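# Insert a grey peg into the held red oxygen ball

## Task

Take a loose grey peg and push it fully into one of the unused holes of the red oxygen ball held by the other gripper, until it latches. Pegs already seated in the ball must stay where they are. At the end that other gripper must still be holding either the ball or a peg latched into it. Apart from that one required hold, nothing may depend on the robot to stay in place at the end.

## Robot and tools

Robot: two six-joint arms, left_arm and right_arm, each with a parallel two-finger gripper and a wrist camera. They face each other across a table. All positions are given in one scene frame: origin at the table centre, +z up, table surface at z = +0.020 m. The left_arm base sits on the +y side at (-0.055, +0.493, +0.124) m and the right_arm base at (+0.072, -0.490, +0.111) m. The names left and right are just labels; they do not correspond to the left or right of any picture.

Gripper geometry: the fingers extend along the gripper's +x axis and close along its y axis. The reported end_effector_position is the point between the finger pads, about 3 to 4 cm short of the fingertips. At long reach this reported point can be off from the real one.

execute_actions takes "actions", a list holding zero or one item, plus an optional "pictures" boolean (images are included by default).
- Empty list: nothing is commanded; you just get the current state.
- Motion item: {"rows": [...], "steps": n}, with n from 1 to 15 (15 if omitted). Each control step is 1/30 s. Every row drives one step. If there are fewer rows than steps, the final row is held for the rest.
- Wait item: {"steps": n}, n up to 300, with no rows. It returns once n steps have passed since the previous result. Time spent writing your reply counts toward those steps.
A refused call moves nothing.

Each row is one flat list of 14 numbers covering both arms, even when only one arm should move. Order: left_arm waist, shoulder, elbow, wrist pitch, wrist yaw, wrist roll, gripper opening; then the same seven for right_arm. The six joint values are absolute target angles in radians, in the same form as the Joint positions line. They are not offsets. Ranges per arm:
- waist -3.054 to 3.054
- shoulder 0.000 to 3.142
- elbow 0.000 to 2.356
- wrist pitch -1.571 to 1.571
- wrist yaw -1.571 to 1.571
- wrist roll -3.142 to 3.142
A target more than 0.010 rad beyond a limit is refused if it is also farther out than the joint's current angle. True limits may differ from these by up to 0.010 rad. Targets past a true limit are clipped, and a "joint sent to its limit" line appears; it may refer to an earlier motion still running. A missing line does not prove there is room to move.

The opening is an absolute value from -1 to +1; +1 is fully open. Empty fingers touch at about -0.80, and values below that add nothing. Closing fully takes at least about 0.5 s. Below about +1, the fingers move until grip_measured equals your command. To grasp, command roughly 0.07 below the grip_measured you read when the pads touch the part; a smaller gap gives a lighter hold. Parts narrower than about 3 mm get proportionally less force. Pad force tops out around 34 to 49 N, and first contact can spike higher.

Motion limits: each step, a joint's target is held within a fixed distance of its measured angle (about 0.21 rad for waist, shoulder, elbow and wrist pitch, 0.267 for wrist yaw, 0.228 for wrist roll). If the gripper would be sent more than 70 mm from where it is, the whole arm's targets are scaled down. Distant targets therefore take several calls. Friction can leave a joint short of its target, and tiny changes may not move it at all. Check the joint readings after every move.

Between calls, arms keep heading to the last row sent. They give up once all have nearly stopped, or when any step is HELD. A slow or blocked arm counts as stopped. Reaching farther or pressing harder after that needs a fresh action.

Result lines:
- State line, left_arm: … | right_arm: …: each gripper's position (m), quaternion wxyz, and linear and angular velocities.
- Joint positions / Joint velocities: one block per arm, six joints in column order (rad, rad/s), then finger pad gap in m (0.088 fully open).
- grip_measured: the finger opening on the command scale. Each gripper carries a fixed bias of up to about 1 mm. While squeezing something hard it reads up to about 0.061 narrower than the actual gap.
- grip_effort_n: gripper motor effort in newtons. Negative means closing, positive opening. It can be high while moving or at a stop, saturates near 83 N, keeps some residual after stopping, and reads "n/a" when unknown.
- "joint command not followed": a clearance check changed or blocked joint targets on some steps.
- HELD: on that step, all or part of your row was not sent.
- MOTOR HOT: a motor has reached 50 °C.
- OVER-TEMPERATURE FAULT: a motor reached 95 °C and the arm is frozen until it cools. If it stays too hot, the arm loses power and goes limp.
- TORQUE FAULT: a joint hit its load limit (N m: waist 17, shoulder 21.1, elbow 21, wrist pitch 5.55, wrist yaw 5.53, wrist roll 5.19; held weight counts). The arm stops for 10 s and drops the rest of the call.

zoom_image: camera ("cam_left_wrist" or "cam_right_wrist") and region [x0, y0, x1, y1] in pixels of that camera's latest image (896x504, origin top-left), at most 504x504. It gives a finer view and does not move anything. Calibration (K, distortion, T_world_to_cam) is provided, but focal length, centre and pose can each be slightly off. A wrist camera's pose follows its arm's joint readings.

read_manual: optional section, default "licences"; returns licence text only.

finished_scene: scene (the current scene's number). It ends that scene for good, and the result reports whether the goal was met. Call it only when the peg is latched and the required hold is stable.

Avoid: dropping or slamming parts, very hard pushes, collisions or pressing between the two arms (this can end the scene), and anything leaving the table. Loose objects may occasionally be nudged by an outside push. Holding loads for long heats the motors. Smooth motion with low effort is better.

Each tool is called in YAML: its name, and indented under it one key for each argument.

## Session

execute_actions:
  actions: []

Scene clock: 0.00 s of 4400.00 s.
left_arm: end_effector_position=(+0.1140, +0.0934, +0.3199) grip_measured=-0.120 grip_effort_n=n/a end_effector_quat_wxyz=(+0.779, -0.002, -0.005, -0.627) end_effector_velocity=(+0.000, +0.000, -0.000) end_effector_angular_velocity=(-0.001, -0.008, +0.005) | right_arm: end_effector_position=(+0.1648, -0.1872, +0.4316) grip_measured=+1.000 grip_effort_n=n/a end_effector_quat_wxyz=(+0.805, +0.014, -0.020, +0.593) end_effector_velocity=(-0.000, -0.000, +0.000) end_effector_angular_velocity=(-0.005, -0.007, +0.005)
Joint positions: left_arm=[0.278 1.633 0.637 1.006 0.28  0.001 0.033] | right_arm=[ 0.006  0.852  0.643  0.257  0.005 -0.     0.088]
Joint velocities: left_arm=[-0.002  0.002 -0.002  0.007 -0.007  0.007 -0.   ] | right_arm=[-0.002 -0.002  0.002 -0.007 -0.007 -0.007  0.   ]
Heat: left arm: hottest waist 21 °C (+0.0 °C/min); right arm: hottest elbow 21 °C (+0.0 °C/min).

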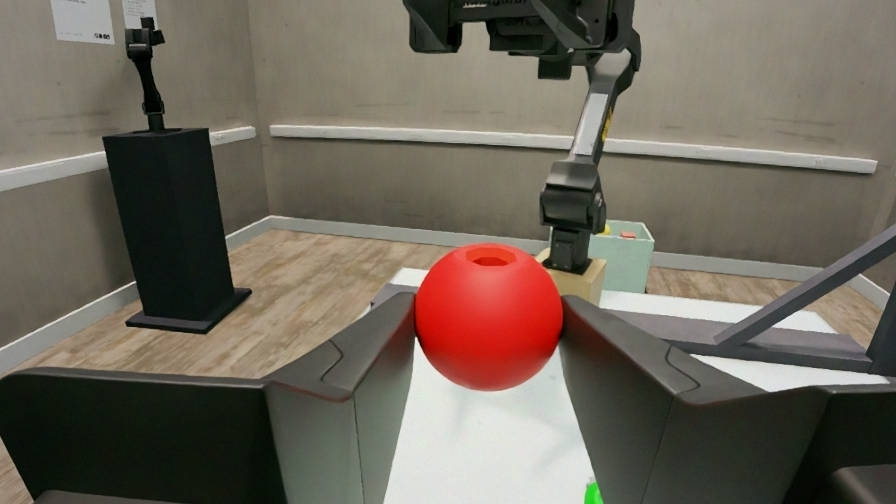

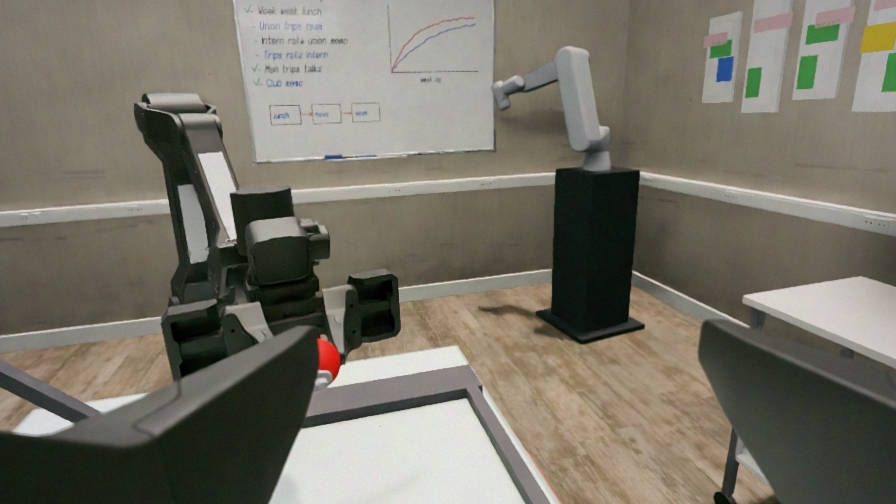

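execute_actions:
  actions:
    - {"rows": [[0.278,1.633,0.637,1.006,0.28,0.001,-0.18,0.008,0.852,0.643,0.252,0.005,0,1],[0.278,1.633,0.637,1.006,0.28,0.001,-0.18,0.014,0.852,0.643,0.236,0.005,0,1],[0.278,1.633,0.637,1.006,0.28,0.001,-0.18,0.026,0.852,0.643,0.205,0.005,0,1],[0.278,1.633,0.637,1.006,0.28,0.001,-0.18,0.044,0.852,0.643,0.16,0.005,0,1],[0.278,1.633,0.637,1.006,0.28,0.001,-0.18,0.068,0.852,0.643,0.10,0.005,0,1],[0.278,1.633,0.637,1.006,0.28,0.001,-0.18,0.097,0.852,0.643,0.025,0.005,0,1],[0.278,1.633,0.637,1.006,0.28,0.001,-0.18,0.13,0.852,0.643,-0.058,0.005,0,1],[0.278,1.633,0.637,1.006,0.28,0.001,-0.18,0.165,0.852,0.643,-0.147,0.005,0,1],[0.278,1.633,0.637,1.006,0.28,0.001,-0.18,0.199,0.852,0.643,-0.233,0.005,0,1],[0.278,1.633,0.637,1.006,0.28,0.001,-0.18,0.23,0.852,0.643,-0.312,0.005,0,1],[0.278,1.633,0.637,1.006,0.28,0.001,-0.18,0.256,0.852,0.643,-0.378,0.005,0,1],[0.278,1.633,0.637,1.006,0.28,0.001,-0.18,0.276,0.852,0.643,-0.43,0.005,0,1],[0.278,1.633,0.637,1.006,0.28,0.001,-0.18,0.29,0.852,0.643,-0.465,0.005,0,1],[0.278,1.633,0.637,1.006,0.28,0.001,-0.18,0.297,0.852,0.643,-0.484,0.005,0,1],[0.278,1.633,0.637,1.006,0.28,0.001,-0.18,0.30,0.852,0.643,-0.49,0.005,0,1]], "steps": 15}
  pictures: false

execute_actions:
  actions:
    - {"steps": 10}

Scene clock: 14.53 s of 4400.00 s.
left_arm: end_effector_position=(+0.1140, +0.0934, +0.3199) grip_measured=-0.120 grip_effort_n=-83.5 end_effector_quat_wxyz=(+0.779, -0.002, -0.005, -0.627) end_effector_velocity=(-0.000, +0.000, -0.005) end_effector_angular_velocity=(+0.021, +0.003, +0.005) | right_arm: end_effector_position=(+0.0837, -0.2063, +0.3058) grip_measured=+1.000 grip_effort_n=-2.1 end_effector_quat_wxyz=(+0.695, -0.191, +0.197, +0.665) end_effector_velocity=(-0.123, -0.172, -0.284) end_effector_angular_velocity=(-1.530, +0.052, +0.428)
Joint positions: left_arm=[0.278 1.633 0.637 1.006 0.28  0.001 0.033] | right_arm=[ 0.263  0.851  0.643 -0.348  0.005 -0.     0.088]
Joint velocities: left_arm=[-0.002 -0.002 -0.002 -0.022 -0.007  0.007 -0.   ] | right_arm=[ 0.398 -0.002 -0.002 -1.531 -0.022 -0.022  0.   ]
Heat: left arm: hottest wrist pitch 23 °C (+8.3 °C/min); right arm: hottest elbow 23 °C (+8.3 °C/min).
Steps of this call (steps 1 to 90: nothing new was sent; then 11.03 s passed at rest; steps 91 to 105: all 15 steps of this action). Readings (joint positions):
91: left_arm=[0.278 1.633 0.637 1.006 0.280 0.001] | right_arm=[0.006 0.852 0.643 0.257 0.005 -0.000]
92: left_arm=[0.278 1.633 0.637 1.006 0.280 0.001] | right_arm=[0.007 0.852 0.643 0.255 0.005 -0.000]
94: left_arm=[0.278 1.633 0.637 1.006 0.280 0.001] | right_arm=[0.014 0.851 0.643 0.226 0.005 -0.000]
98: left_arm=[0.278 1.633 0.637 1.006 0.280 0.001] | right_arm=[0.085 0.851 0.643 0.043 0.005 -0.000]
105: the state above

Scene clock: 14.87 s of 4400.00 s.
left_arm: end_effector_position=(+0.1140, +0.0934, +0.3199) grip_measured=-0.120 grip_effort_n=-83.5 end_effector_quat_wxyz=(+0.779, -0.002, -0.005, -0.627) end_effector_velocity=(-0.000, +0.000, -0.002) end_effector_angular_velocity=(-0.001, +0.039, +0.005) | right_arm: end_effector_position=(+0.0746, -0.2231, +0.2822) grip_measured=+1.000 grip_effort_n=-2.6 end_effector_quat_wxyz=(+0.669, -0.239, +0.239, +0.662) end_effector_velocity=(-0.004, -0.013, -0.015) end_effector_angular_velocity=(-0.080, +0.011, +0.013)
Joint positions: left_arm=[0.278 1.633 0.637 1.006 0.28  0.001 0.033] | right_arm=[ 0.295  0.851  0.643 -0.482  0.005 -0.     0.088]
Joint velocities: left_arm=[-0.002 -0.002 -0.002 -0.007 -0.007 -0.037 -0.   ] | right_arm=[ 0.012 -0.007 -0.007 -0.081 -0.007  0.007  0.   ]
Heat: left arm: hottest wrist pitch 23 °C (+8.1 °C/min); right arm: hottest elbow 23 °C (+8.1 °C/min).
Steps of this call (steps 1 to 10: the robot went on to your last target). Readings (joint positions):
1: left_arm=[0.278 1.633 0.637 1.006 0.280 0.001] | right_arm=[0.274 0.851 0.643 -0.390 0.005 -0.000]
2: left_arm=[0.278 1.633 0.637 1.006 0.280 0.001] | right_arm=[0.281 0.851 0.643 -0.419 0.005 -0.000]
4: left_arm=[0.278 1.633 0.637 1.006 0.280 0.001] | right_arm=[0.289 0.851 0.643 -0.450 0.005 -0.000]
8: left_arm=[0.278 1.633 0.637 1.006 0.280 0.001] | right_arm=[0.294 0.851 0.643 -0.479 0.005 -0.000]
10: the state above
camera_calibration (this result's frames):
cam_right_wrist: T_world_to_cam=[[0.999347, -0.00368204, -0.0359324, -0.0533247], [-0.0227447, -0.836949, -0.546808, 0.000108823], [-0.0280602, 0.547269, -0.836486, 0.435156], [0, 0, 0, 1]] pos_world=[0.065503, -0.238253, 0.362146]

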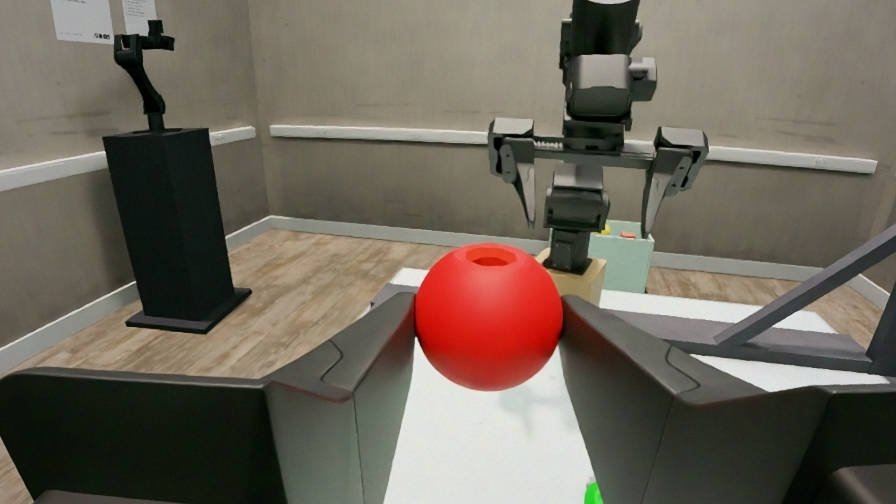

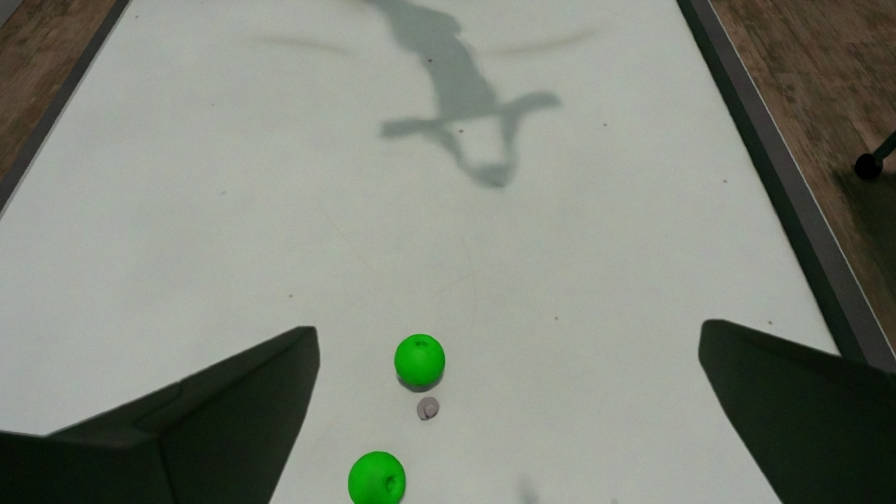

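zoom_image:
  camera: "cam_right_wrist"
  region: [340, 320, 520, 504]

execute_actions:
  actions: []

Region (340, 320, 520, 504) of cam_right_wrist's 896x504 image, scaled by 2.739, with more detail than that image has; it fills the left 493 columns of this view, and the rest is white.

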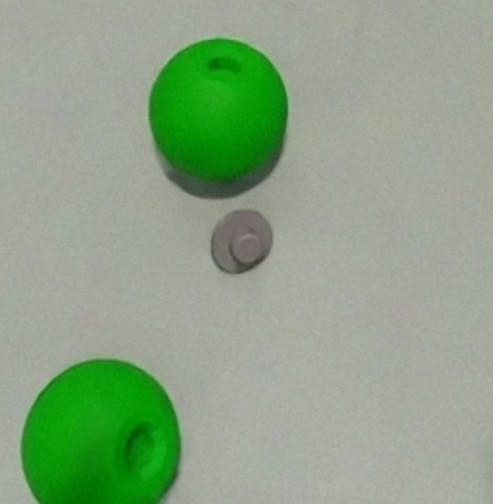

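Scene clock: 15.80 s of 4400.00 s.
left_arm: end_effector_position=(+0.1140, +0.0934, +0.3199) grip_measured=-0.120 grip_effort_n=-83.5 end_effector_quat_wxyz=(+0.779, -0.002, -0.005, -0.627) end_effector_velocity=(-0.002, -0.000, -0.002) end_effector_angular_velocity=(+0.008, -0.004, +0.000) | right_arm: end_effector_position=(+0.0742, -0.2239, +0.2812) grip_measured=+1.000 grip_effort_n=-2.6 end_effector_quat_wxyz=(+0.668, -0.241, +0.241, +0.661) end_effector_velocity=(-0.000, -0.000, -0.001) end_effector_angular_velocity=(+0.002, -0.001, +0.008)
Joint positions: left_arm=[0.278 1.633 0.637 1.006 0.28  0.001 0.033] | right_arm=[ 0.296  0.851  0.643 -0.488  0.005 -0.     0.088]
Joint velocities: left_arm=[-0.007 -0.002 -0.002 -0.007 -0.007  0.007 -0.   ] | right_arm=[-0.002 -0.002 -0.007  0.007 -0.007 -0.007  0.   ]
Heat: left arm: hottest wrist pitch 23 °C (+7.6 °C/min); right arm: hottest elbow 24 °C (+11.4 °C/min).
Steps of this call (steps 1 to 28: the robot went on to your last target). Readings (joint positions):
1: left_arm=[0.278 1.633 0.637 1.006 0.280 0.001] | right_arm=[0.296 0.851 0.643 -0.484 0.005 -0.000]
2: left_arm=[0.278 1.633 0.637 1.006 0.280 0.001] | right_arm=[0.296 0.851 0.643 -0.485 0.005 -0.000]
4: left_arm=[0.278 1.633 0.637 1.006 0.280 0.001] | right_arm=[0.296 0.851 0.643 -0.487 0.005 -0.000]
8: left_arm=[0.278 1.633 0.637 1.006 0.280 0.001] | right_arm=[0.296 0.851 0.643 -0.488 0.005 -0.000]
28: the state above
camera_calibration (this result's frames):
cam_right_wrist: T_world_to_cam=[[0.99935, -0.00275772, -0.035948, -0.0528443], [-0.0218041, -0.840296, -0.541689, -0.00342688], [-0.0287131, 0.542121, -0.83981, 0.434584], [0, 0, 0, 1]] pos_world=[0.0652135, -0.238622, 0.361212]

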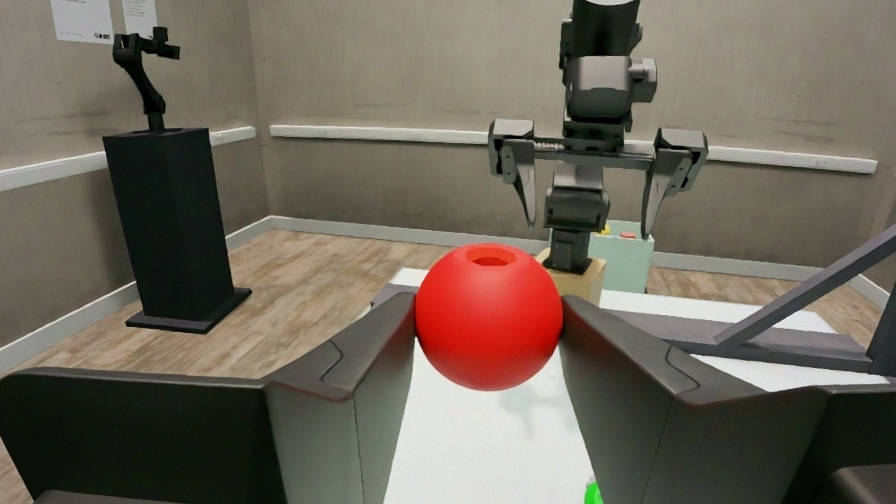

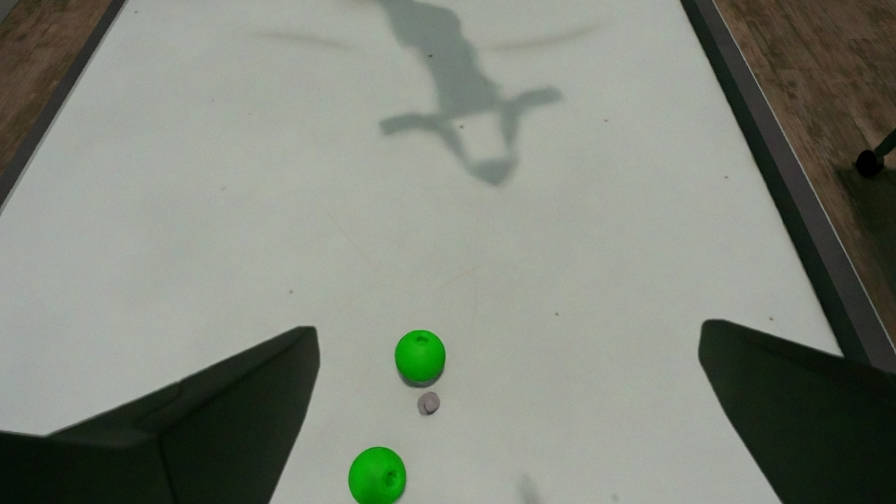

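zoom_image:
  camera: "cam_right_wrist"
  region: [400, 375, 460, 435]

Region (400, 375, 460, 435) of cam_right_wrist's 896x504 image, scaled by 8.400, with more detail than that image has.

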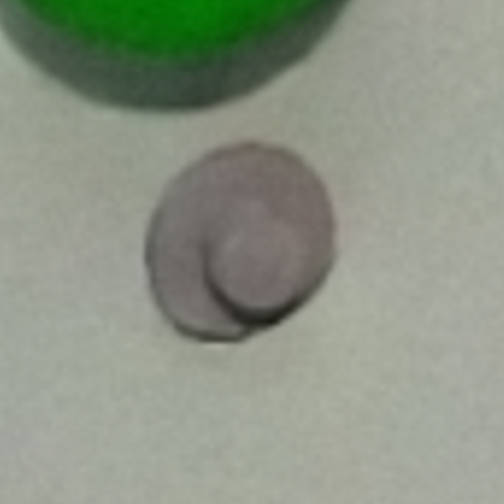

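execute_actions:
  actions:
    - {"rows": [[0.278,1.633,0.637,1.006,0.28,0.001,-0.18,0.3,0.855,0.645,-0.491,0.005,0,1],[0.278,1.633,0.637,1.006,0.28,0.001,-0.18,0.301,0.866,0.651,-0.495,0.005,0,1],[0.278,1.633,0.637,1.006,0.28,0.001,-0.18,0.303,0.882,0.66,-0.502,0.005,0,1],[0.278,1.633,0.637,1.006,0.28,0.001,-0.18,0.305,0.904,0.673,-0.51,0.005,0,1],[0.278,1.633,0.637,1.006,0.28,0.001,-0.18,0.307,0.931,0.689,-0.521,0.005,0,1],[0.278,1.633,0.637,1.006,0.28,0.001,-0.18,0.31,0.963,0.707,-0.533,0.005,0,1],[0.278,1.633,0.637,1.006,0.28,0.001,-0.18,0.313,1.0,0.728,-0.547,0.005,0,1],[0.278,1.633,0.637,1.006,0.28,0.001,-0.18,0.317,1.04,0.751,-0.563,0.005,0,1],[0.278,1.633,0.637,1.006,0.28,0.001,-0.18,0.321,1.084,0.776,-0.58,0.005,0,1],[0.278,1.633,0.637,1.006,0.28,0.001,-0.18,0.325,1.13,0.803,-0.598,0.005,0,1],[0.278,1.633,0.637,1.006,0.28,0.001,-0.18,0.33,1.179,0.831,-0.617,0.005,0,1],[0.278,1.633,0.637,1.006,0.28,0.001,-0.18,0.334,1.229,0.86,-0.636,0.005,0,1],[0.278,1.633,0.637,1.006,0.28,0.001,-0.18,0.339,1.281,0.89,-0.657,0.005,0,1],[0.278,1.633,0.637,1.006,0.28,0.001,-0.18,0.344,1.334,0.92,-0.677,0.005,0,1],[0.278,1.633,0.637,1.006,0.28,0.001,-0.18,0.349,1.388,0.951,-0.698,0.005,0,1]], "steps": 15}
  pictures: false

execute_actions:
  actions:
    - {"rows": [[0.278,1.633,0.637,1.006,0.28,0.001,-0.18,0.353,1.442,0.982,-0.719,0.005,0,1],[0.278,1.633,0.637,1.006,0.28,0.001,-0.18,0.358,1.495,1.012,-0.739,0.005,0,1],[0.278,1.633,0.637,1.006,0.28,0.001,-0.18,0.363,1.547,1.042,-0.76,0.005,0,1],[0.278,1.633,0.637,1.006,0.28,0.001,-0.18,0.367,1.597,1.071,-0.779,0.005,0,1],[0.278,1.633,0.637,1.006,0.28,0.001,-0.18,0.372,1.646,1.099,-0.798,0.005,0,1],[0.278,1.633,0.637,1.006,0.28,0.001,-0.18,0.376,1.692,1.126,-0.816,0.005,0,1],[0.278,1.633,0.637,1.006,0.28,0.001,-0.18,0.38,1.736,1.151,-0.833,0.005,0,1],[0.278,1.633,0.637,1.006,0.28,0.001,-0.18,0.384,1.776,1.174,-0.849,0.005,0,1],[0.278,1.633,0.637,1.006,0.28,0.001,-0.18,0.387,1.813,1.195,-0.863,0.005,0,1],[0.278,1.633,0.637,1.006,0.28,0.001,-0.18,0.39,1.845,1.213,-0.875,0.005,0,1],[0.278,1.633,0.637,1.006,0.28,0.001,-0.18,0.392,1.872,1.229,-0.886,0.005,0,1],[0.278,1.633,0.637,1.006,0.28,0.001,-0.18,0.394,1.894,1.242,-0.894,0.005,0,1],[0.278,1.633,0.637,1.006,0.28,0.001,-0.18,0.396,1.91,1.251,-0.901,0.005,0,1],[0.278,1.633,0.637,1.006,0.28,0.001,-0.18,0.397,1.921,1.257,-0.905,0.005,0,1],[0.278,1.633,0.637,1.006,0.28,0.001,-0.18,0.397,1.924,1.259,-0.906,0.005,0,1]], "steps": 15}
  pictures: false

execute_actions:
  actions:
    - {"steps": 15}

Scene clock: 48.80 s of 4400.00 s.
left_arm: end_effector_position=(+0.1140, +0.0934, +0.3199) grip_measured=-0.120 grip_effort_n=-83.5 end_effector_quat_wxyz=(+0.779, -0.002, -0.005, -0.627) end_effector_velocity=(+0.000, +0.000, -0.000) end_effector_angular_velocity=(-0.001, -0.008, +0.005) | right_arm: end_effector_position=(+0.0637, -0.1906, +0.2451) grip_measured=+1.000 grip_effort_n=-3.0 end_effector_quat_wxyz=(+0.610, -0.350, +0.337, +0.626) end_effector_velocity=(-0.047, +0.127, -0.162) end_effector_angular_velocity=(-1.189, -0.014, +0.140)
Joint positions: left_arm=[0.278 1.633 0.637 1.006 0.28  0.001 0.033] | right_arm=[ 0.332  1.239  0.866 -0.642  0.005 -0.     0.088]
Joint velocities: left_arm=[-0.002  0.002 -0.002  0.007 -0.007  0.007 -0.   ] | right_arm=[ 0.134  1.477  0.867 -0.579 -0.022  0.007  0.   ]
Heat: left arm: hottest wrist pitch 26 °C (+6.1 °C/min); right arm: hottest elbow 26 °C (+6.1 °C/min).
Steps of this call (steps 1 to 15: the robot went on to your last target; steps 16 to 90: nothing new was sent; then 29.50 s passed at rest; steps 91 to 105: all 15 steps of this action). Readings (joint positions):
91: left_arm=[0.278 1.633 0.637 1.006 0.280 0.001] | right_arm=[0.296 0.851 0.643 -0.488 0.005 -0.000]
92: left_arm=[0.278 1.633 0.637 1.006 0.280 0.001] | right_arm=[0.296 0.852 0.643 -0.489 0.005 -0.000]
94: left_arm=[0.278 1.633 0.637 1.006 0.280 0.001] | right_arm=[0.298 0.863 0.648 -0.497 0.005 -0.000]
98: left_arm=[0.278 1.633 0.637 1.006 0.280 0.001] | right_arm=[0.306 0.948 0.694 -0.530 0.005 -0.000]
105: the state above

Scene clock: 49.30 s of 4400.00 s.
left_arm: end_effector_position=(+0.1140, +0.0934, +0.3199) grip_measured=-0.120 grip_effort_n=-83.5 end_effector_quat_wxyz=(+0.779, -0.002, -0.005, -0.627) end_effector_velocity=(-0.001, +0.001, -0.003) end_effector_angular_velocity=(+0.009, +0.013, -0.005) | right_arm: end_effector_position=(+0.0430, -0.1531, +0.1483) grip_measured=+1.000 grip_effort_n=-2.6 end_effector_quat_wxyz=(+0.487, -0.513, +0.467, +0.530) end_effector_velocity=(-0.019, +0.000, -0.107) end_effector_angular_velocity=(-0.481, -0.021, +0.055)
Joint positions: left_arm=[0.278 1.633 0.637 1.006 0.28  0.001 0.033] | right_arm=[ 0.39   1.871  1.222 -0.885  0.005 -0.     0.088]
Joint velocities: left_arm=[ 0.002 -0.002 -0.007 -0.007  0.007 -0.007 -0.   ] | right_arm=[ 0.046  0.53   0.261 -0.212 -0.022 -0.007  0.   ]
Heat: left arm: hottest wrist pitch 26 °C (+6.1 °C/min); right arm: hottest elbow 26 °C (+6.1 °C/min).
Steps of this call (steps 1 to 15: all 15 steps of this action). Readings (joint positions):
1: left_arm=[0.278 1.633 0.637 1.006 0.280 0.001] | right_arm=[0.337 1.289 0.895 -0.662 0.005 -0.000]
2: left_arm=[0.278 1.633 0.637 1.006 0.280 0.001] | right_arm=[0.341 1.340 0.925 -0.682 0.005 -0.000]
4: left_arm=[0.278 1.633 0.637 1.006 0.280 0.001] | right_arm=[0.351 1.443 0.984 -0.721 0.005 -0.000]
8: left_arm=[0.278 1.633 0.637 1.006 0.280 0.001] | right_arm=[0.368 1.639 1.096 -0.797 0.005 -0.000]
15: the state above

Scene clock: 49.80 s of 4400.00 s.
left_arm: end_effector_position=(+0.1140, +0.0934, +0.3199) grip_measured=-0.120 grip_effort_n=-83.5 end_effector_quat_wxyz=(+0.779, -0.002, -0.005, -0.627) end_effector_velocity=(+0.002, +0.001, -0.002) end_effector_angular_velocity=(+0.005, +0.011, +0.010) | right_arm: end_effector_position=(+0.0417, -0.1509, +0.1426) grip_measured=+1.000 grip_effort_n=-2.6 end_effector_quat_wxyz=(+0.480, -0.522, +0.473, +0.523) end_effector_velocity=(-0.002, -0.005, -0.002) end_effector_angular_velocity=(-0.029, +0.019, +0.020)
Joint positions: left_arm=[0.278 1.633 0.637 1.006 0.28  0.001 0.033] | right_arm=[ 0.393  1.91   1.251 -0.904  0.005 -0.     0.088]
Joint velocities: left_arm=[ 0.002 -0.002 -0.002 -0.007 -0.007 -0.007  0.   ] | right_arm=[-0.002  0.007  0.002 -0.022 -0.022 -0.022  0.   ]
Heat: left arm: hottest wrist pitch 26 °C (+6.0 °C/min); right arm: hottest elbow 26 °C (+6.0 °C/min).
Steps of this call (steps 1 to 15: the robot went on to your last target). Readings (joint positions):
1: left_arm=[0.278 1.633 0.637 1.006 0.280 0.001] | right_arm=[0.391 1.885 1.229 -0.891 0.005 -0.000]
2: left_arm=[0.278 1.633 0.637 1.006 0.280 0.001] | right_arm=[0.393 1.894 1.234 -0.895 0.005 -0.000]
4: left_arm=[0.278 1.633 0.637 1.006 0.280 0.001] | right_arm=[0.393 1.904 1.241 -0.900 0.005 -0.000]
8: left_arm=[0.278 1.633 0.637 1.006 0.280 0.001] | right_arm=[0.393 1.907 1.249 -0.903 0.005 -0.000]
15: the state above
camera_calibration (this result's frames):
cam_right_wrist: T_world_to_cam=[[0.997518, 0.0657743, -0.0251118, -0.0162609], [0.070238, -0.954254, 0.290631, -0.1576], [-0.00484695, -0.291674, -0.956506, 0.1675], [0, 0, 0, 1]] pos_world=[0.028102, -0.100465, 0.20561]

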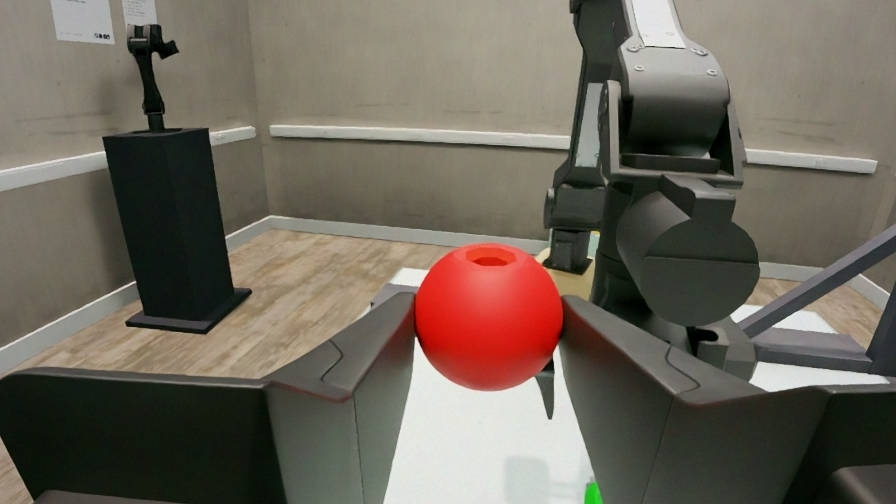

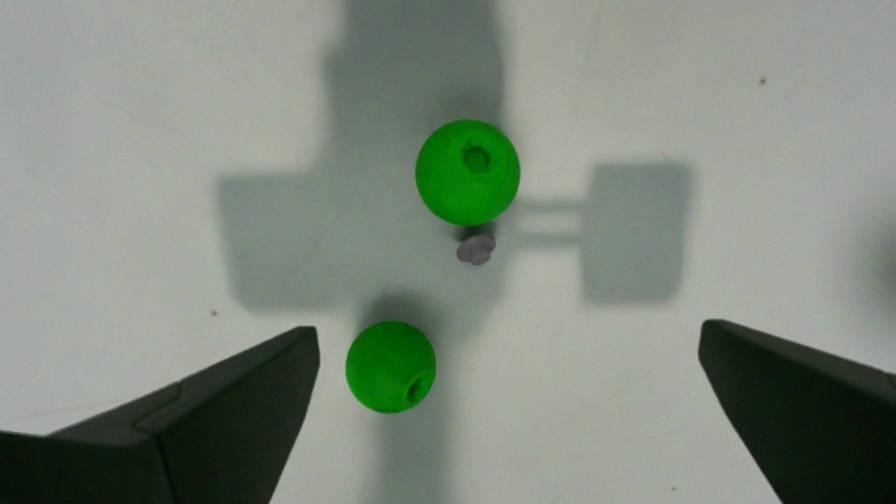

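zoom_image:
  camera: "cam_right_wrist"
  region: [441, 214, 511, 284]

Region (441, 214, 511, 284) of cam_right_wrist's 896x504 image, scaled by 7.200, with more detail than that image has.

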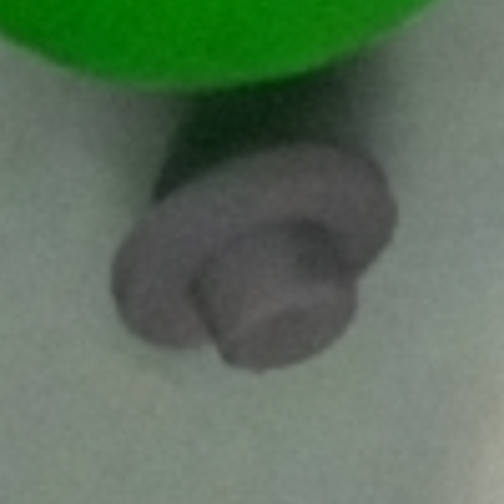

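execute_actions:
  actions:
    - {"rows": [[0.278,1.633,0.637,1.006,0.28,0.001,-0.18,0.396,1.907,1.256,-0.885,0.004,-0.002,0.92],[0.278,1.633,0.637,1.006,0.28,0.001,-0.18,0.393,1.901,1.248,-0.852,0,-0.007,0.84],[0.278,1.633,0.637,1.006,0.28,0.001,-0.18,0.389,1.894,1.234,-0.819,-0.007,-0.015,0.76],[0.278,1.633,0.637,1.006,0.28,0.001,-0.18,0.383,1.886,1.216,-0.784,-0.015,-0.027,0.68],[0.278,1.633,0.637,1.006,0.28,0.001,-0.18,0.376,1.876,1.194,-0.745,-0.026,-0.04,0.6],[0.278,1.633,0.637,1.006,0.28,0.001,-0.18,0.368,1.866,1.168,-0.701,-0.038,-0.057,0.52],[0.278,1.633,0.637,1.006,0.28,0.001,-0.18,0.359,1.855,1.138,-0.653,-0.052,-0.075,0.44],[0.278,1.633,0.637,1.006,0.28,0.001,-0.18,0.348,1.842,1.105,-0.603,-0.068,-0.096,0.36],[0.278,1.633,0.637,1.006,0.28,0.001,-0.18,0.337,1.83,1.07,-0.549,-0.085,-0.118,0.28],[0.278,1.633,0.637,1.006,0.28,0.001,-0.18,0.325,1.816,1.032,-0.494,-0.103,-0.142,0.2],[0.278,1.633,0.637,1.006,0.28,0.001,-0.18,0.312,1.803,0.992,-0.437,-0.122,-0.166,0.12],[0.278,1.633,0.637,1.006,0.28,0.001,-0.18,0.299,1.789,0.95,-0.379,-0.141,-0.192,0.04],[0.278,1.633,0.637,1.006,0.28,0.001,-0.18,0.286,1.775,0.908,-0.321,-0.162,-0.219,-0.04],[0.278,1.633,0.637,1.006,0.28,0.001,-0.18,0.272,1.761,0.864,-0.263,-0.182,-0.246,-0.12],[0.278,1.633,0.637,1.006,0.28,0.001,-0.18,0.258,1.747,0.821,-0.205,-0.203,-0.273,-0.2]], "steps": 15}
  pictures: false

execute_actions:
  actions:
    - {"rows": [[0.278,1.633,0.637,1.006,0.28,0.001,-0.18,0.244,1.734,0.777,-0.148,-0.224,-0.3,-0.28],[0.278,1.633,0.637,1.006,0.28,0.001,-0.18,0.23,1.72,0.733,-0.093,-0.244,-0.327,-0.36],[0.278,1.633,0.637,1.006,0.28,0.001,-0.18,0.217,1.708,0.691,-0.039,-0.265,-0.354,-0.43],[0.278,1.633,0.637,1.006,0.28,0.001,-0.18,0.204,1.695,0.649,0.011,-0.284,-0.38,-0.48],[0.278,1.633,0.637,1.006,0.28,0.001,-0.18,0.191,1.684,0.609,0.059,-0.303,-0.404,-0.5],[0.278,1.633,0.637,1.006,0.28,0.001,-0.18,0.179,1.674,0.571,0.103,-0.321,-0.428,-0.5],[0.278,1.633,0.637,1.006,0.28,0.001,-0.18,0.168,1.664,0.536,0.142,-0.338,-0.45,-0.5],[0.278,1.633,0.637,1.006,0.28,0.001,-0.18,0.157,1.656,0.503,0.177,-0.354,-0.471,-0.5],[0.278,1.633,0.637,1.006,0.28,0.001,-0.18,0.148,1.649,0.473,0.207,-0.368,-0.489,-0.5],[0.278,1.633,0.637,1.006,0.28,0.001,-0.18,0.14,1.643,0.447,0.231,-0.38,-0.506,-0.5],[0.278,1.633,0.637,1.006,0.28,0.001,-0.18,0.133,1.638,0.425,0.249,-0.391,-0.519,-0.5],[0.278,1.633,0.637,1.006,0.28,0.001,-0.18,0.126,1.634,0.407,0.26,-0.399,-0.531,-0.5],[0.278,1.633,0.637,1.006,0.28,0.001,-0.18,0.121,1.631,0.393,0.265,-0.406,-0.539,-0.5],[0.278,1.633,0.637,1.006,0.28,0.001,-0.18,0.117,1.63,0.385,0.266,-0.41,-0.544,-0.5],[0.278,1.633,0.637,1.006,0.28,0.001,-0.18,0.115,1.63,0.382,0.266,-0.411,-0.546,-0.5]], "steps": 15}
  pictures: false

execute_actions:
  actions:
    - {"steps": 18}

Scene clock: 98.47 s of 4400.00 s.
left_arm: end_effector_position=(+0.1140, +0.0934, +0.3199) grip_measured=-0.120 grip_effort_n=-83.5 end_effector_quat_wxyz=(+0.779, -0.002, -0.005, -0.627) end_effector_velocity=(-0.000, +0.000, -0.002) end_effector_angular_velocity=(+0.008, -0.004, +0.005) | right_arm: end_effector_position=(+0.0517, -0.1264, +0.1262) grip_measured=+0.027 grip_effort_n=-17.9 end_effector_quat_wxyz=(+0.500, -0.422, +0.365, +0.663) end_effector_velocity=(+0.060, -0.061, -0.079) end_effector_angular_velocity=(+0.880, +0.269, +0.501)
Joint positions: left_arm=[0.278 1.633 0.637 1.006 0.28  0.001 0.033] | right_arm=[ 0.298  1.792  0.947 -0.36  -0.146 -0.201  0.04 ]
Joint velocities: left_arm=[-0.002 -0.002 -0.002 -0.007 -0.007  0.007  0.   ] | right_arm=[-0.403 -0.393 -1.228  1.604 -0.579 -0.755 -0.115]
Heat: left arm: hottest wrist pitch 28 °C (+3.0 °C/min); right arm: hottest elbow 26 °C (+1.0 °C/min).
Steps of this call (steps 1 to 15: the robot went on to your last target; steps 16 to 90: nothing new was sent; then 45.17 s passed at rest; steps 91 to 105: all 15 steps of this action). Readings (joint positions):
91: left_arm=[0.278 1.633 0.637 1.006 0.280 0.001] | right_arm=[0.393 1.910 1.251 -0.904 0.005 -0.000]
92: left_arm=[0.278 1.633 0.637 1.006 0.280 0.001] | right_arm=[0.393 1.910 1.251 -0.894 0.005 -0.000]
94: left_arm=[0.278 1.633 0.637 1.006 0.280 0.001] | right_arm=[0.393 1.909 1.248 -0.849 0.001 -0.008]
98: left_arm=[0.278 1.633 0.637 1.006 0.280 0.001] | right_arm=[0.377 1.877 1.187 -0.715 -0.033 -0.052]
105: the state above

Scene clock: 98.97 s of 4400.00 s.
left_arm: end_effector_position=(+0.1140, +0.0934, +0.3199) grip_measured=-0.120 grip_effort_n=-83.5 end_effector_quat_wxyz=(+0.779, -0.002, -0.005, -0.627) end_effector_velocity=(-0.000, +0.000, -0.002) end_effector_angular_velocity=(+0.008, -0.004, +0.005) | right_arm: end_effector_position=(+0.0660, -0.1885, +0.0963) grip_measured=-0.492 grip_effort_n=-17.9 end_effector_quat_wxyz=(+0.475, -0.363, +0.222, +0.771) end_effector_velocity=(-0.001, -0.112, -0.051) end_effector_angular_velocity=(+0.003, +0.033, +0.153)
Joint positions: left_arm=[0.278 1.633 0.637 1.006 0.28  0.001 0.033] | right_arm=[ 0.132  1.645  0.428  0.235 -0.388 -0.519  0.015]
Joint velocities: left_arm=[-0.002 -0.002 -0.002 -0.007 -0.007  0.007 -0.   ] | right_arm=[-0.154 -0.081 -0.437  0.256 -0.198 -0.256 -0.003]
Heat: left arm: hottest wrist pitch 28 °C (+3.0 °C/min); right arm: hottest elbow 26 °C (+0.0 °C/min).
Steps of this call (steps 1 to 15: all 15 steps of this action). Readings (joint positions):
1: left_arm=[0.278 1.633 0.637 1.006 0.280 0.001] | right_arm=[0.284 1.779 0.906 -0.304 -0.165 -0.227]
2: left_arm=[0.278 1.633 0.637 1.006 0.280 0.001] | right_arm=[0.270 1.766 0.863 -0.248 -0.185 -0.253]
4: left_arm=[0.278 1.633 0.637 1.006 0.280 0.001] | right_arm=[0.243 1.739 0.779 -0.139 -0.224 -0.305]
8: left_arm=[0.278 1.633 0.637 1.006 0.280 0.001] | right_arm=[0.192 1.692 0.618 0.055 -0.300 -0.404]
15: the state above

Scene clock: 99.57 s of 4400.00 s.
left_arm: end_effector_position=(+0.1140, +0.0934, +0.3199) grip_measured=-0.120 grip_effort_n=-83.5 end_effector_quat_wxyz=(+0.779, -0.002, -0.005, -0.627) end_effector_velocity=(-0.000, +0.001, -0.002) end_effector_angular_velocity=(+0.008, -0.004, -0.005) | right_arm: end_effector_position=(+0.0659, -0.1958, +0.0941) grip_measured=-0.498 grip_effort_n=-17.9 end_effector_quat_wxyz=(+0.471, -0.361, +0.214, +0.776) end_effector_velocity=(+0.001, -0.002, +0.000) end_effector_angular_velocity=(-0.009, +0.004, +0.002)
Joint positions: left_arm=[0.278 1.633 0.637 1.006 0.28  0.001 0.033] | right_arm=[ 0.119  1.636  0.393  0.265 -0.407 -0.544  0.015]
Joint velocities: left_arm=[ 0.002 -0.002 -0.002 -0.007  0.007  0.007  0.   ] | right_arm=[-0.007 -0.007  0.002 -0.022 -0.007 -0.007 -0.   ]
Heat: left arm: hottest wrist pitch 28 °C (+3.0 °C/min); right arm: hottest elbow 26 °C (+0.0 °C/min).
Steps of this call (steps 1 to 18: the robot went on to your last target). Readings (joint positions):
1: left_arm=[0.278 1.633 0.637 1.006 0.280 0.001] | right_arm=[0.127 1.643 0.416 0.242 -0.393 -0.526]
2: left_arm=[0.278 1.633 0.637 1.006 0.280 0.001] | right_arm=[0.125 1.642 0.408 0.248 -0.397 -0.531]
4: left_arm=[0.278 1.633 0.637 1.006 0.280 0.001] | right_arm=[0.122 1.640 0.399 0.256 -0.401 -0.537]
8: left_arm=[0.278 1.633 0.637 1.006 0.280 0.001] | right_arm=[0.119 1.637 0.394 0.263 -0.406 -0.542]
18: the state above
camera_calibration (this result's frames):
cam_right_wrist: T_world_to_cam=[[0.885223, 0.46403, -0.0325111, 0.047431], [0.41609, -0.821138, -0.390643, -0.120603], [-0.207966, 0.332279, -0.919968, 0.240239], [0, 0, 0, 1]] pos_world=[0.0581563, -0.200867, 0.175441]

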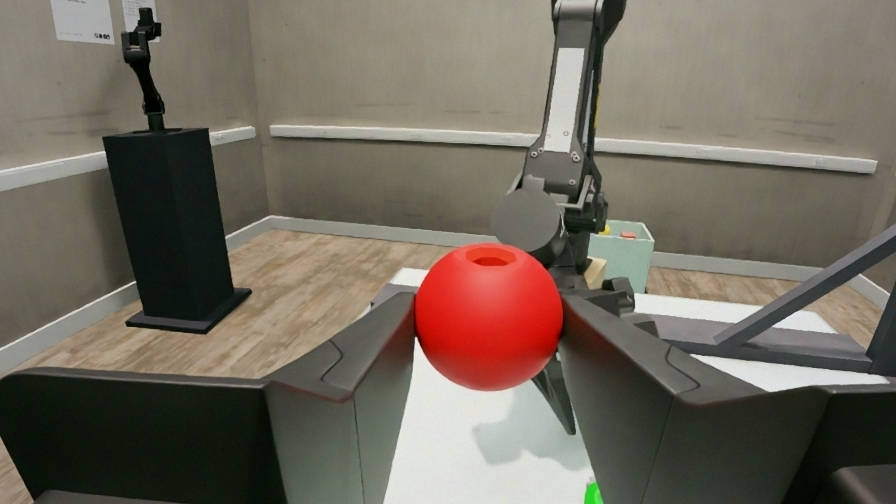

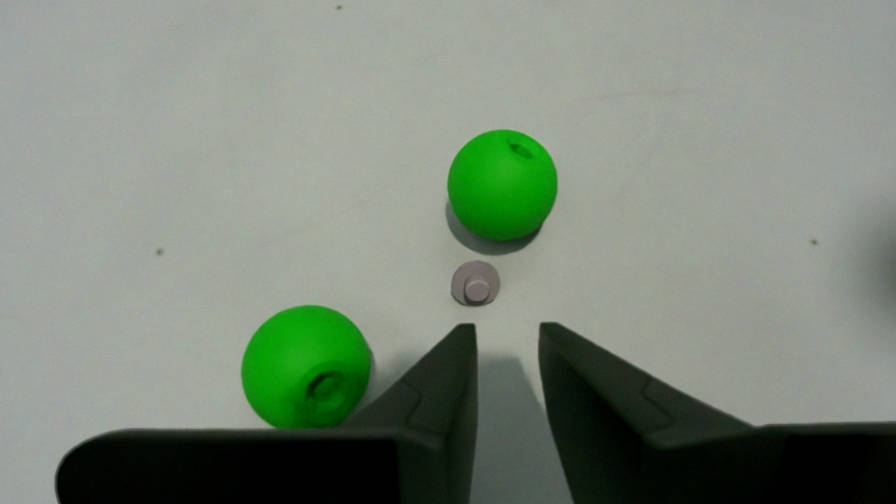

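zoom_image:
  camera: "cam_right_wrist"
  region: [440, 250, 512, 322]

zoom_image:
  camera: "cam_right_wrist"
  region: [430, 250, 590, 410]

Region (440, 250, 512, 322) of cam_right_wrist's 896x504 image, scaled by 7.000, with more detail than that image has.

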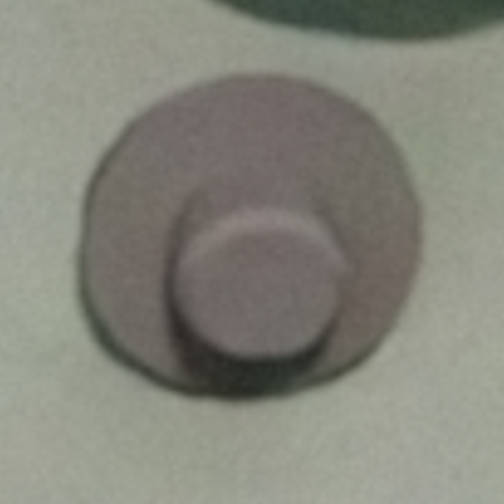

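Region (430, 250, 590, 410) of cam_right_wrist's 896x504 image, scaled by 3.150, with more detail than that image has.

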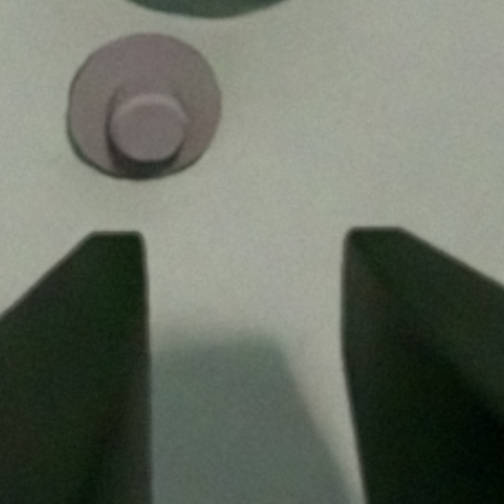

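execute_actions:
  actions:
    - {"rows": [[0.278,1.633,0.637,1.006,0.28,0.001,-0.18,0.119,1.64,0.382,0.271,-0.412,-0.544,-0.5],[0.278,1.633,0.637,1.006,0.28,0.001,-0.18,0.119,1.65,0.38,0.285,-0.415,-0.543,-0.5],[0.278,1.633,0.637,1.006,0.28,0.001,-0.18,0.12,1.666,0.378,0.306,-0.419,-0.542,-0.5],[0.278,1.633,0.637,1.006,0.28,0.001,-0.18,0.121,1.686,0.376,0.334,-0.424,-0.541,-0.5],[0.278,1.633,0.637,1.006,0.28,0.001,-0.18,0.122,1.71,0.373,0.366,-0.43,-0.54,-0.5],[0.278,1.633,0.637,1.006,0.28,0.001,-0.18,0.123,1.736,0.37,0.402,-0.437,-0.538,-0.5],[0.278,1.633,0.637,1.006,0.28,0.001,-0.18,0.124,1.764,0.366,0.44,-0.445,-0.537,-0.5],[0.278,1.633,0.637,1.006,0.28,0.001,-0.18,0.125,1.793,0.362,0.479,-0.452,-0.535,-0.5],[0.278,1.633,0.637,1.006,0.28,0.001,-0.18,0.126,1.821,0.359,0.517,-0.46,-0.534,-0.5],[0.278,1.633,0.637,1.006,0.28,0.001,-0.18,0.127,1.847,0.356,0.553,-0.467,-0.532,-0.5],[0.278,1.633,0.637,1.006,0.28,0.001,-0.18,0.127,1.871,0.353,0.585,-0.473,-0.531,-0.5],[0.278,1.633,0.637,1.006,0.28,0.001,-0.18,0.128,1.891,0.35,0.613,-0.478,-0.53,-0.5],[0.278,1.633,0.637,1.006,0.28,0.001,-0.18,0.129,1.907,0.348,0.634,-0.482,-0.529,-0.5],[0.278,1.633,0.637,1.006,0.28,0.001,-0.18,0.129,1.917,0.347,0.648,-0.485,-0.528,-0.5],[0.278,1.633,0.637,1.006,0.28,0.001,-0.18,0.129,1.921,0.3465,0.653,-0.486,-0.528,-0.5]], "steps": 15}
  pictures: false

execute_actions:
  actions:
    - {"steps": 18}

Scene clock: 133.30 s of 4400.00 s.
left_arm: end_effector_position=(+0.1140, +0.0934, +0.3199) grip_measured=-0.120 grip_effort_n=-83.5 end_effector_quat_wxyz=(+0.779, -0.002, -0.005, -0.627) end_effector_velocity=(+0.000, -0.000, -0.004) end_effector_angular_velocity=(+0.006, +0.027, +0.005) | right_arm: end_effector_position=(+0.0569, -0.1871, +0.0646) grip_measured=-0.498 grip_effort_n=-17.9 end_effector_quat_wxyz=(+0.464, -0.331, +0.193, +0.799) end_effector_velocity=(-0.021, -0.011, -0.062) end_effector_angular_velocity=(+0.029, +0.096, +0.063)
Joint positions: left_arm=[0.278 1.633 0.637 1.006 0.28  0.001 0.033] | right_arm=[ 0.124  1.875  0.359  0.598 -0.471 -0.533  0.015]
Joint velocities: left_arm=[-0.002  0.002 -0.002 -0.007 -0.007 -0.022 -0.   ] | right_arm=[ 0.012  0.427 -0.071  0.52  -0.11   0.022 -0.   ]
Heat: left arm: hottest wrist pitch 28 °C (+1.0 °C/min); right arm: hottest elbow 24 °C (-2.0 °C/min).
Steps of this call (steps 1 to 15: the robot went on to your last target; steps 16 to 90: nothing new was sent; then 30.23 s passed at rest; steps 91 to 105: all 15 steps of this action). Readings (joint positions):
91: left_arm=[0.278 1.633 0.637 1.006 0.280 0.001] | right_arm=[0.119 1.636 0.392 0.266 -0.407 -0.544]
92: left_arm=[0.278 1.633 0.637 1.006 0.280 0.001] | right_arm=[0.119 1.636 0.391 0.270 -0.408 -0.544]
94: left_arm=[0.278 1.633 0.637 1.006 0.280 0.001] | right_arm=[0.119 1.645 0.390 0.293 -0.413 -0.544]
98: left_arm=[0.278 1.633 0.637 1.006 0.280 0.001] | right_arm=[0.119 1.715 0.383 0.393 -0.432 -0.541]
105: the state above

Scene clock: 133.90 s of 4400.00 s.
left_arm: end_effector_position=(+0.1140, +0.0934, +0.3199) grip_measured=-0.120 grip_effort_n=-83.5 end_effector_quat_wxyz=(+0.779, -0.002, -0.005, -0.627) end_effector_velocity=(-0.001, +0.002, +0.002) end_effector_angular_velocity=(-0.011, +0.018, +0.005) | right_arm: end_effector_position=(+0.0554, -0.1861, +0.0611) grip_measured=-0.498 grip_effort_n=-17.4 end_effector_quat_wxyz=(+0.463, -0.325, +0.188, +0.803) end_effector_velocity=(+0.004, -0.004, -0.005) end_effector_angular_velocity=(-0.027, -0.017, -0.016)
Joint positions: left_arm=[0.278 1.633 0.637 1.006 0.28  0.001 0.033] | right_arm=[ 0.125  1.91   0.354  0.652 -0.482 -0.53   0.015]
Joint velocities: left_arm=[-0.002 -0.007 -0.007  0.007 -0.007 -0.022 -0.   ] | right_arm=[-0.007  0.002 -0.002 -0.022  0.022 -0.007 -0.   ]
Heat: left arm: hottest wrist pitch 28 °C (+1.0 °C/min); right arm: hottest elbow 24 °C (-2.0 °C/min).
Steps of this call (steps 1 to 18: the robot went on to your last target). Readings (joint positions):
1: left_arm=[0.278 1.633 0.637 1.006 0.280 0.001] | right_arm=[0.125 1.886 0.357 0.613 -0.474 -0.532]
2: left_arm=[0.278 1.633 0.637 1.006 0.280 0.001] | right_arm=[0.125 1.894 0.356 0.624 -0.476 -0.531]
4: left_arm=[0.278 1.633 0.637 1.006 0.280 0.001] | right_arm=[0.125 1.903 0.354 0.637 -0.479 -0.531]
8: left_arm=[0.278 1.633 0.637 1.006 0.280 0.001] | right_arm=[0.125 1.908 0.354 0.648 -0.481 -0.530]
18: the state above
camera_calibration (this result's frames):
cam_right_wrist: T_world_to_cam=[[0.863385, 0.502842, -0.0414353, 0.0601482], [0.425049, -0.769139, -0.477241, -0.106655], [-0.271846, 0.39443, -0.877795, 0.217007], [0, 0, 0, 1]] pos_world=[0.0523951, -0.197872, 0.14208]

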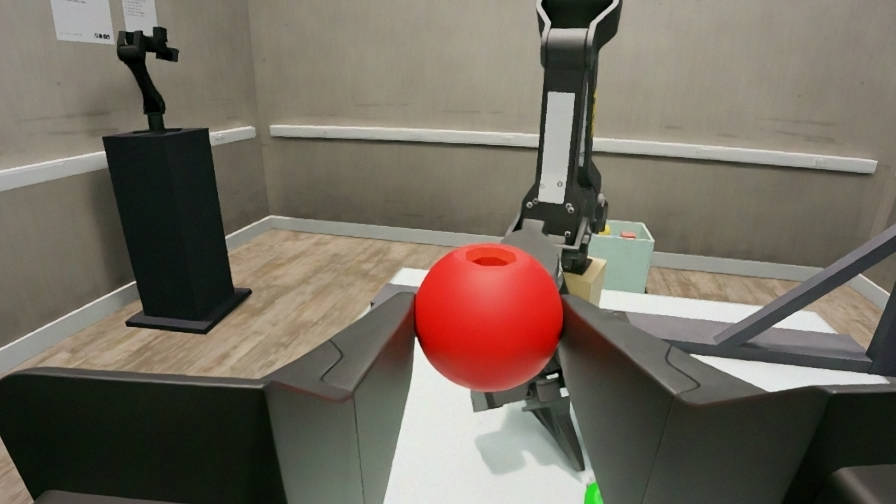

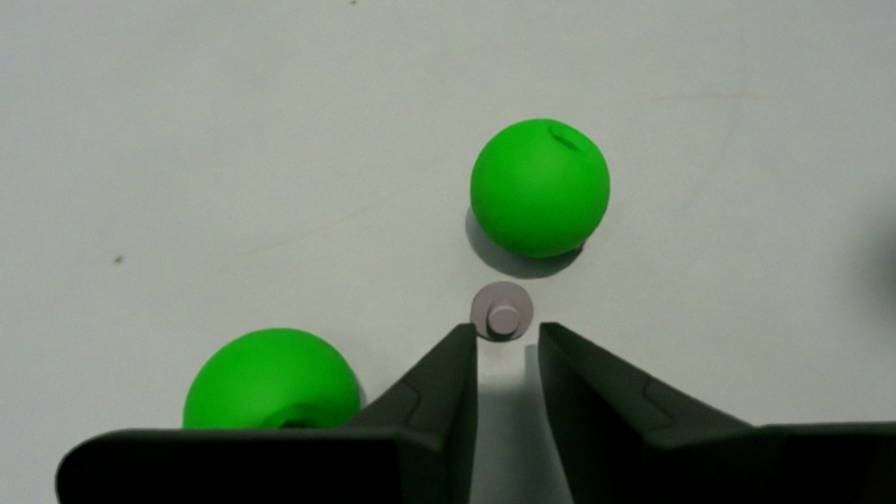

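zoom_image:
  camera: "cam_right_wrist"
  region: [455, 270, 555, 370]

zoom_image:
  camera: "cam_left_wrist"
  region: [520, 404, 620, 504]

Region (455, 270, 555, 370) of cam_right_wrist's 896x504 image, scaled by 5.040, with more detail than that image has.

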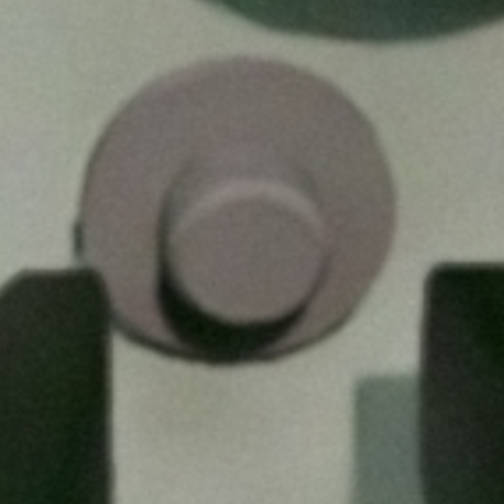

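Region (520, 404, 620, 504) of cam_left_wrist's 896x504 image, scaled by 5.040, with more detail than that image has.

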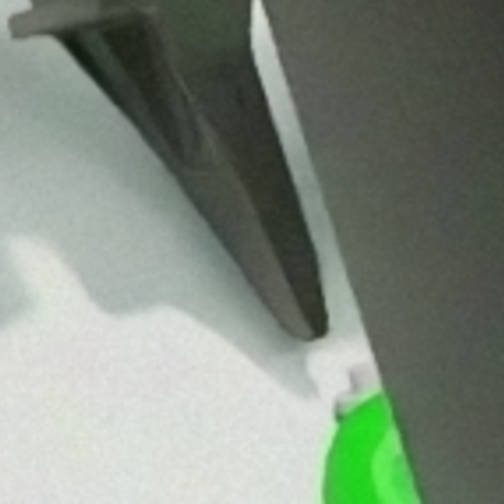

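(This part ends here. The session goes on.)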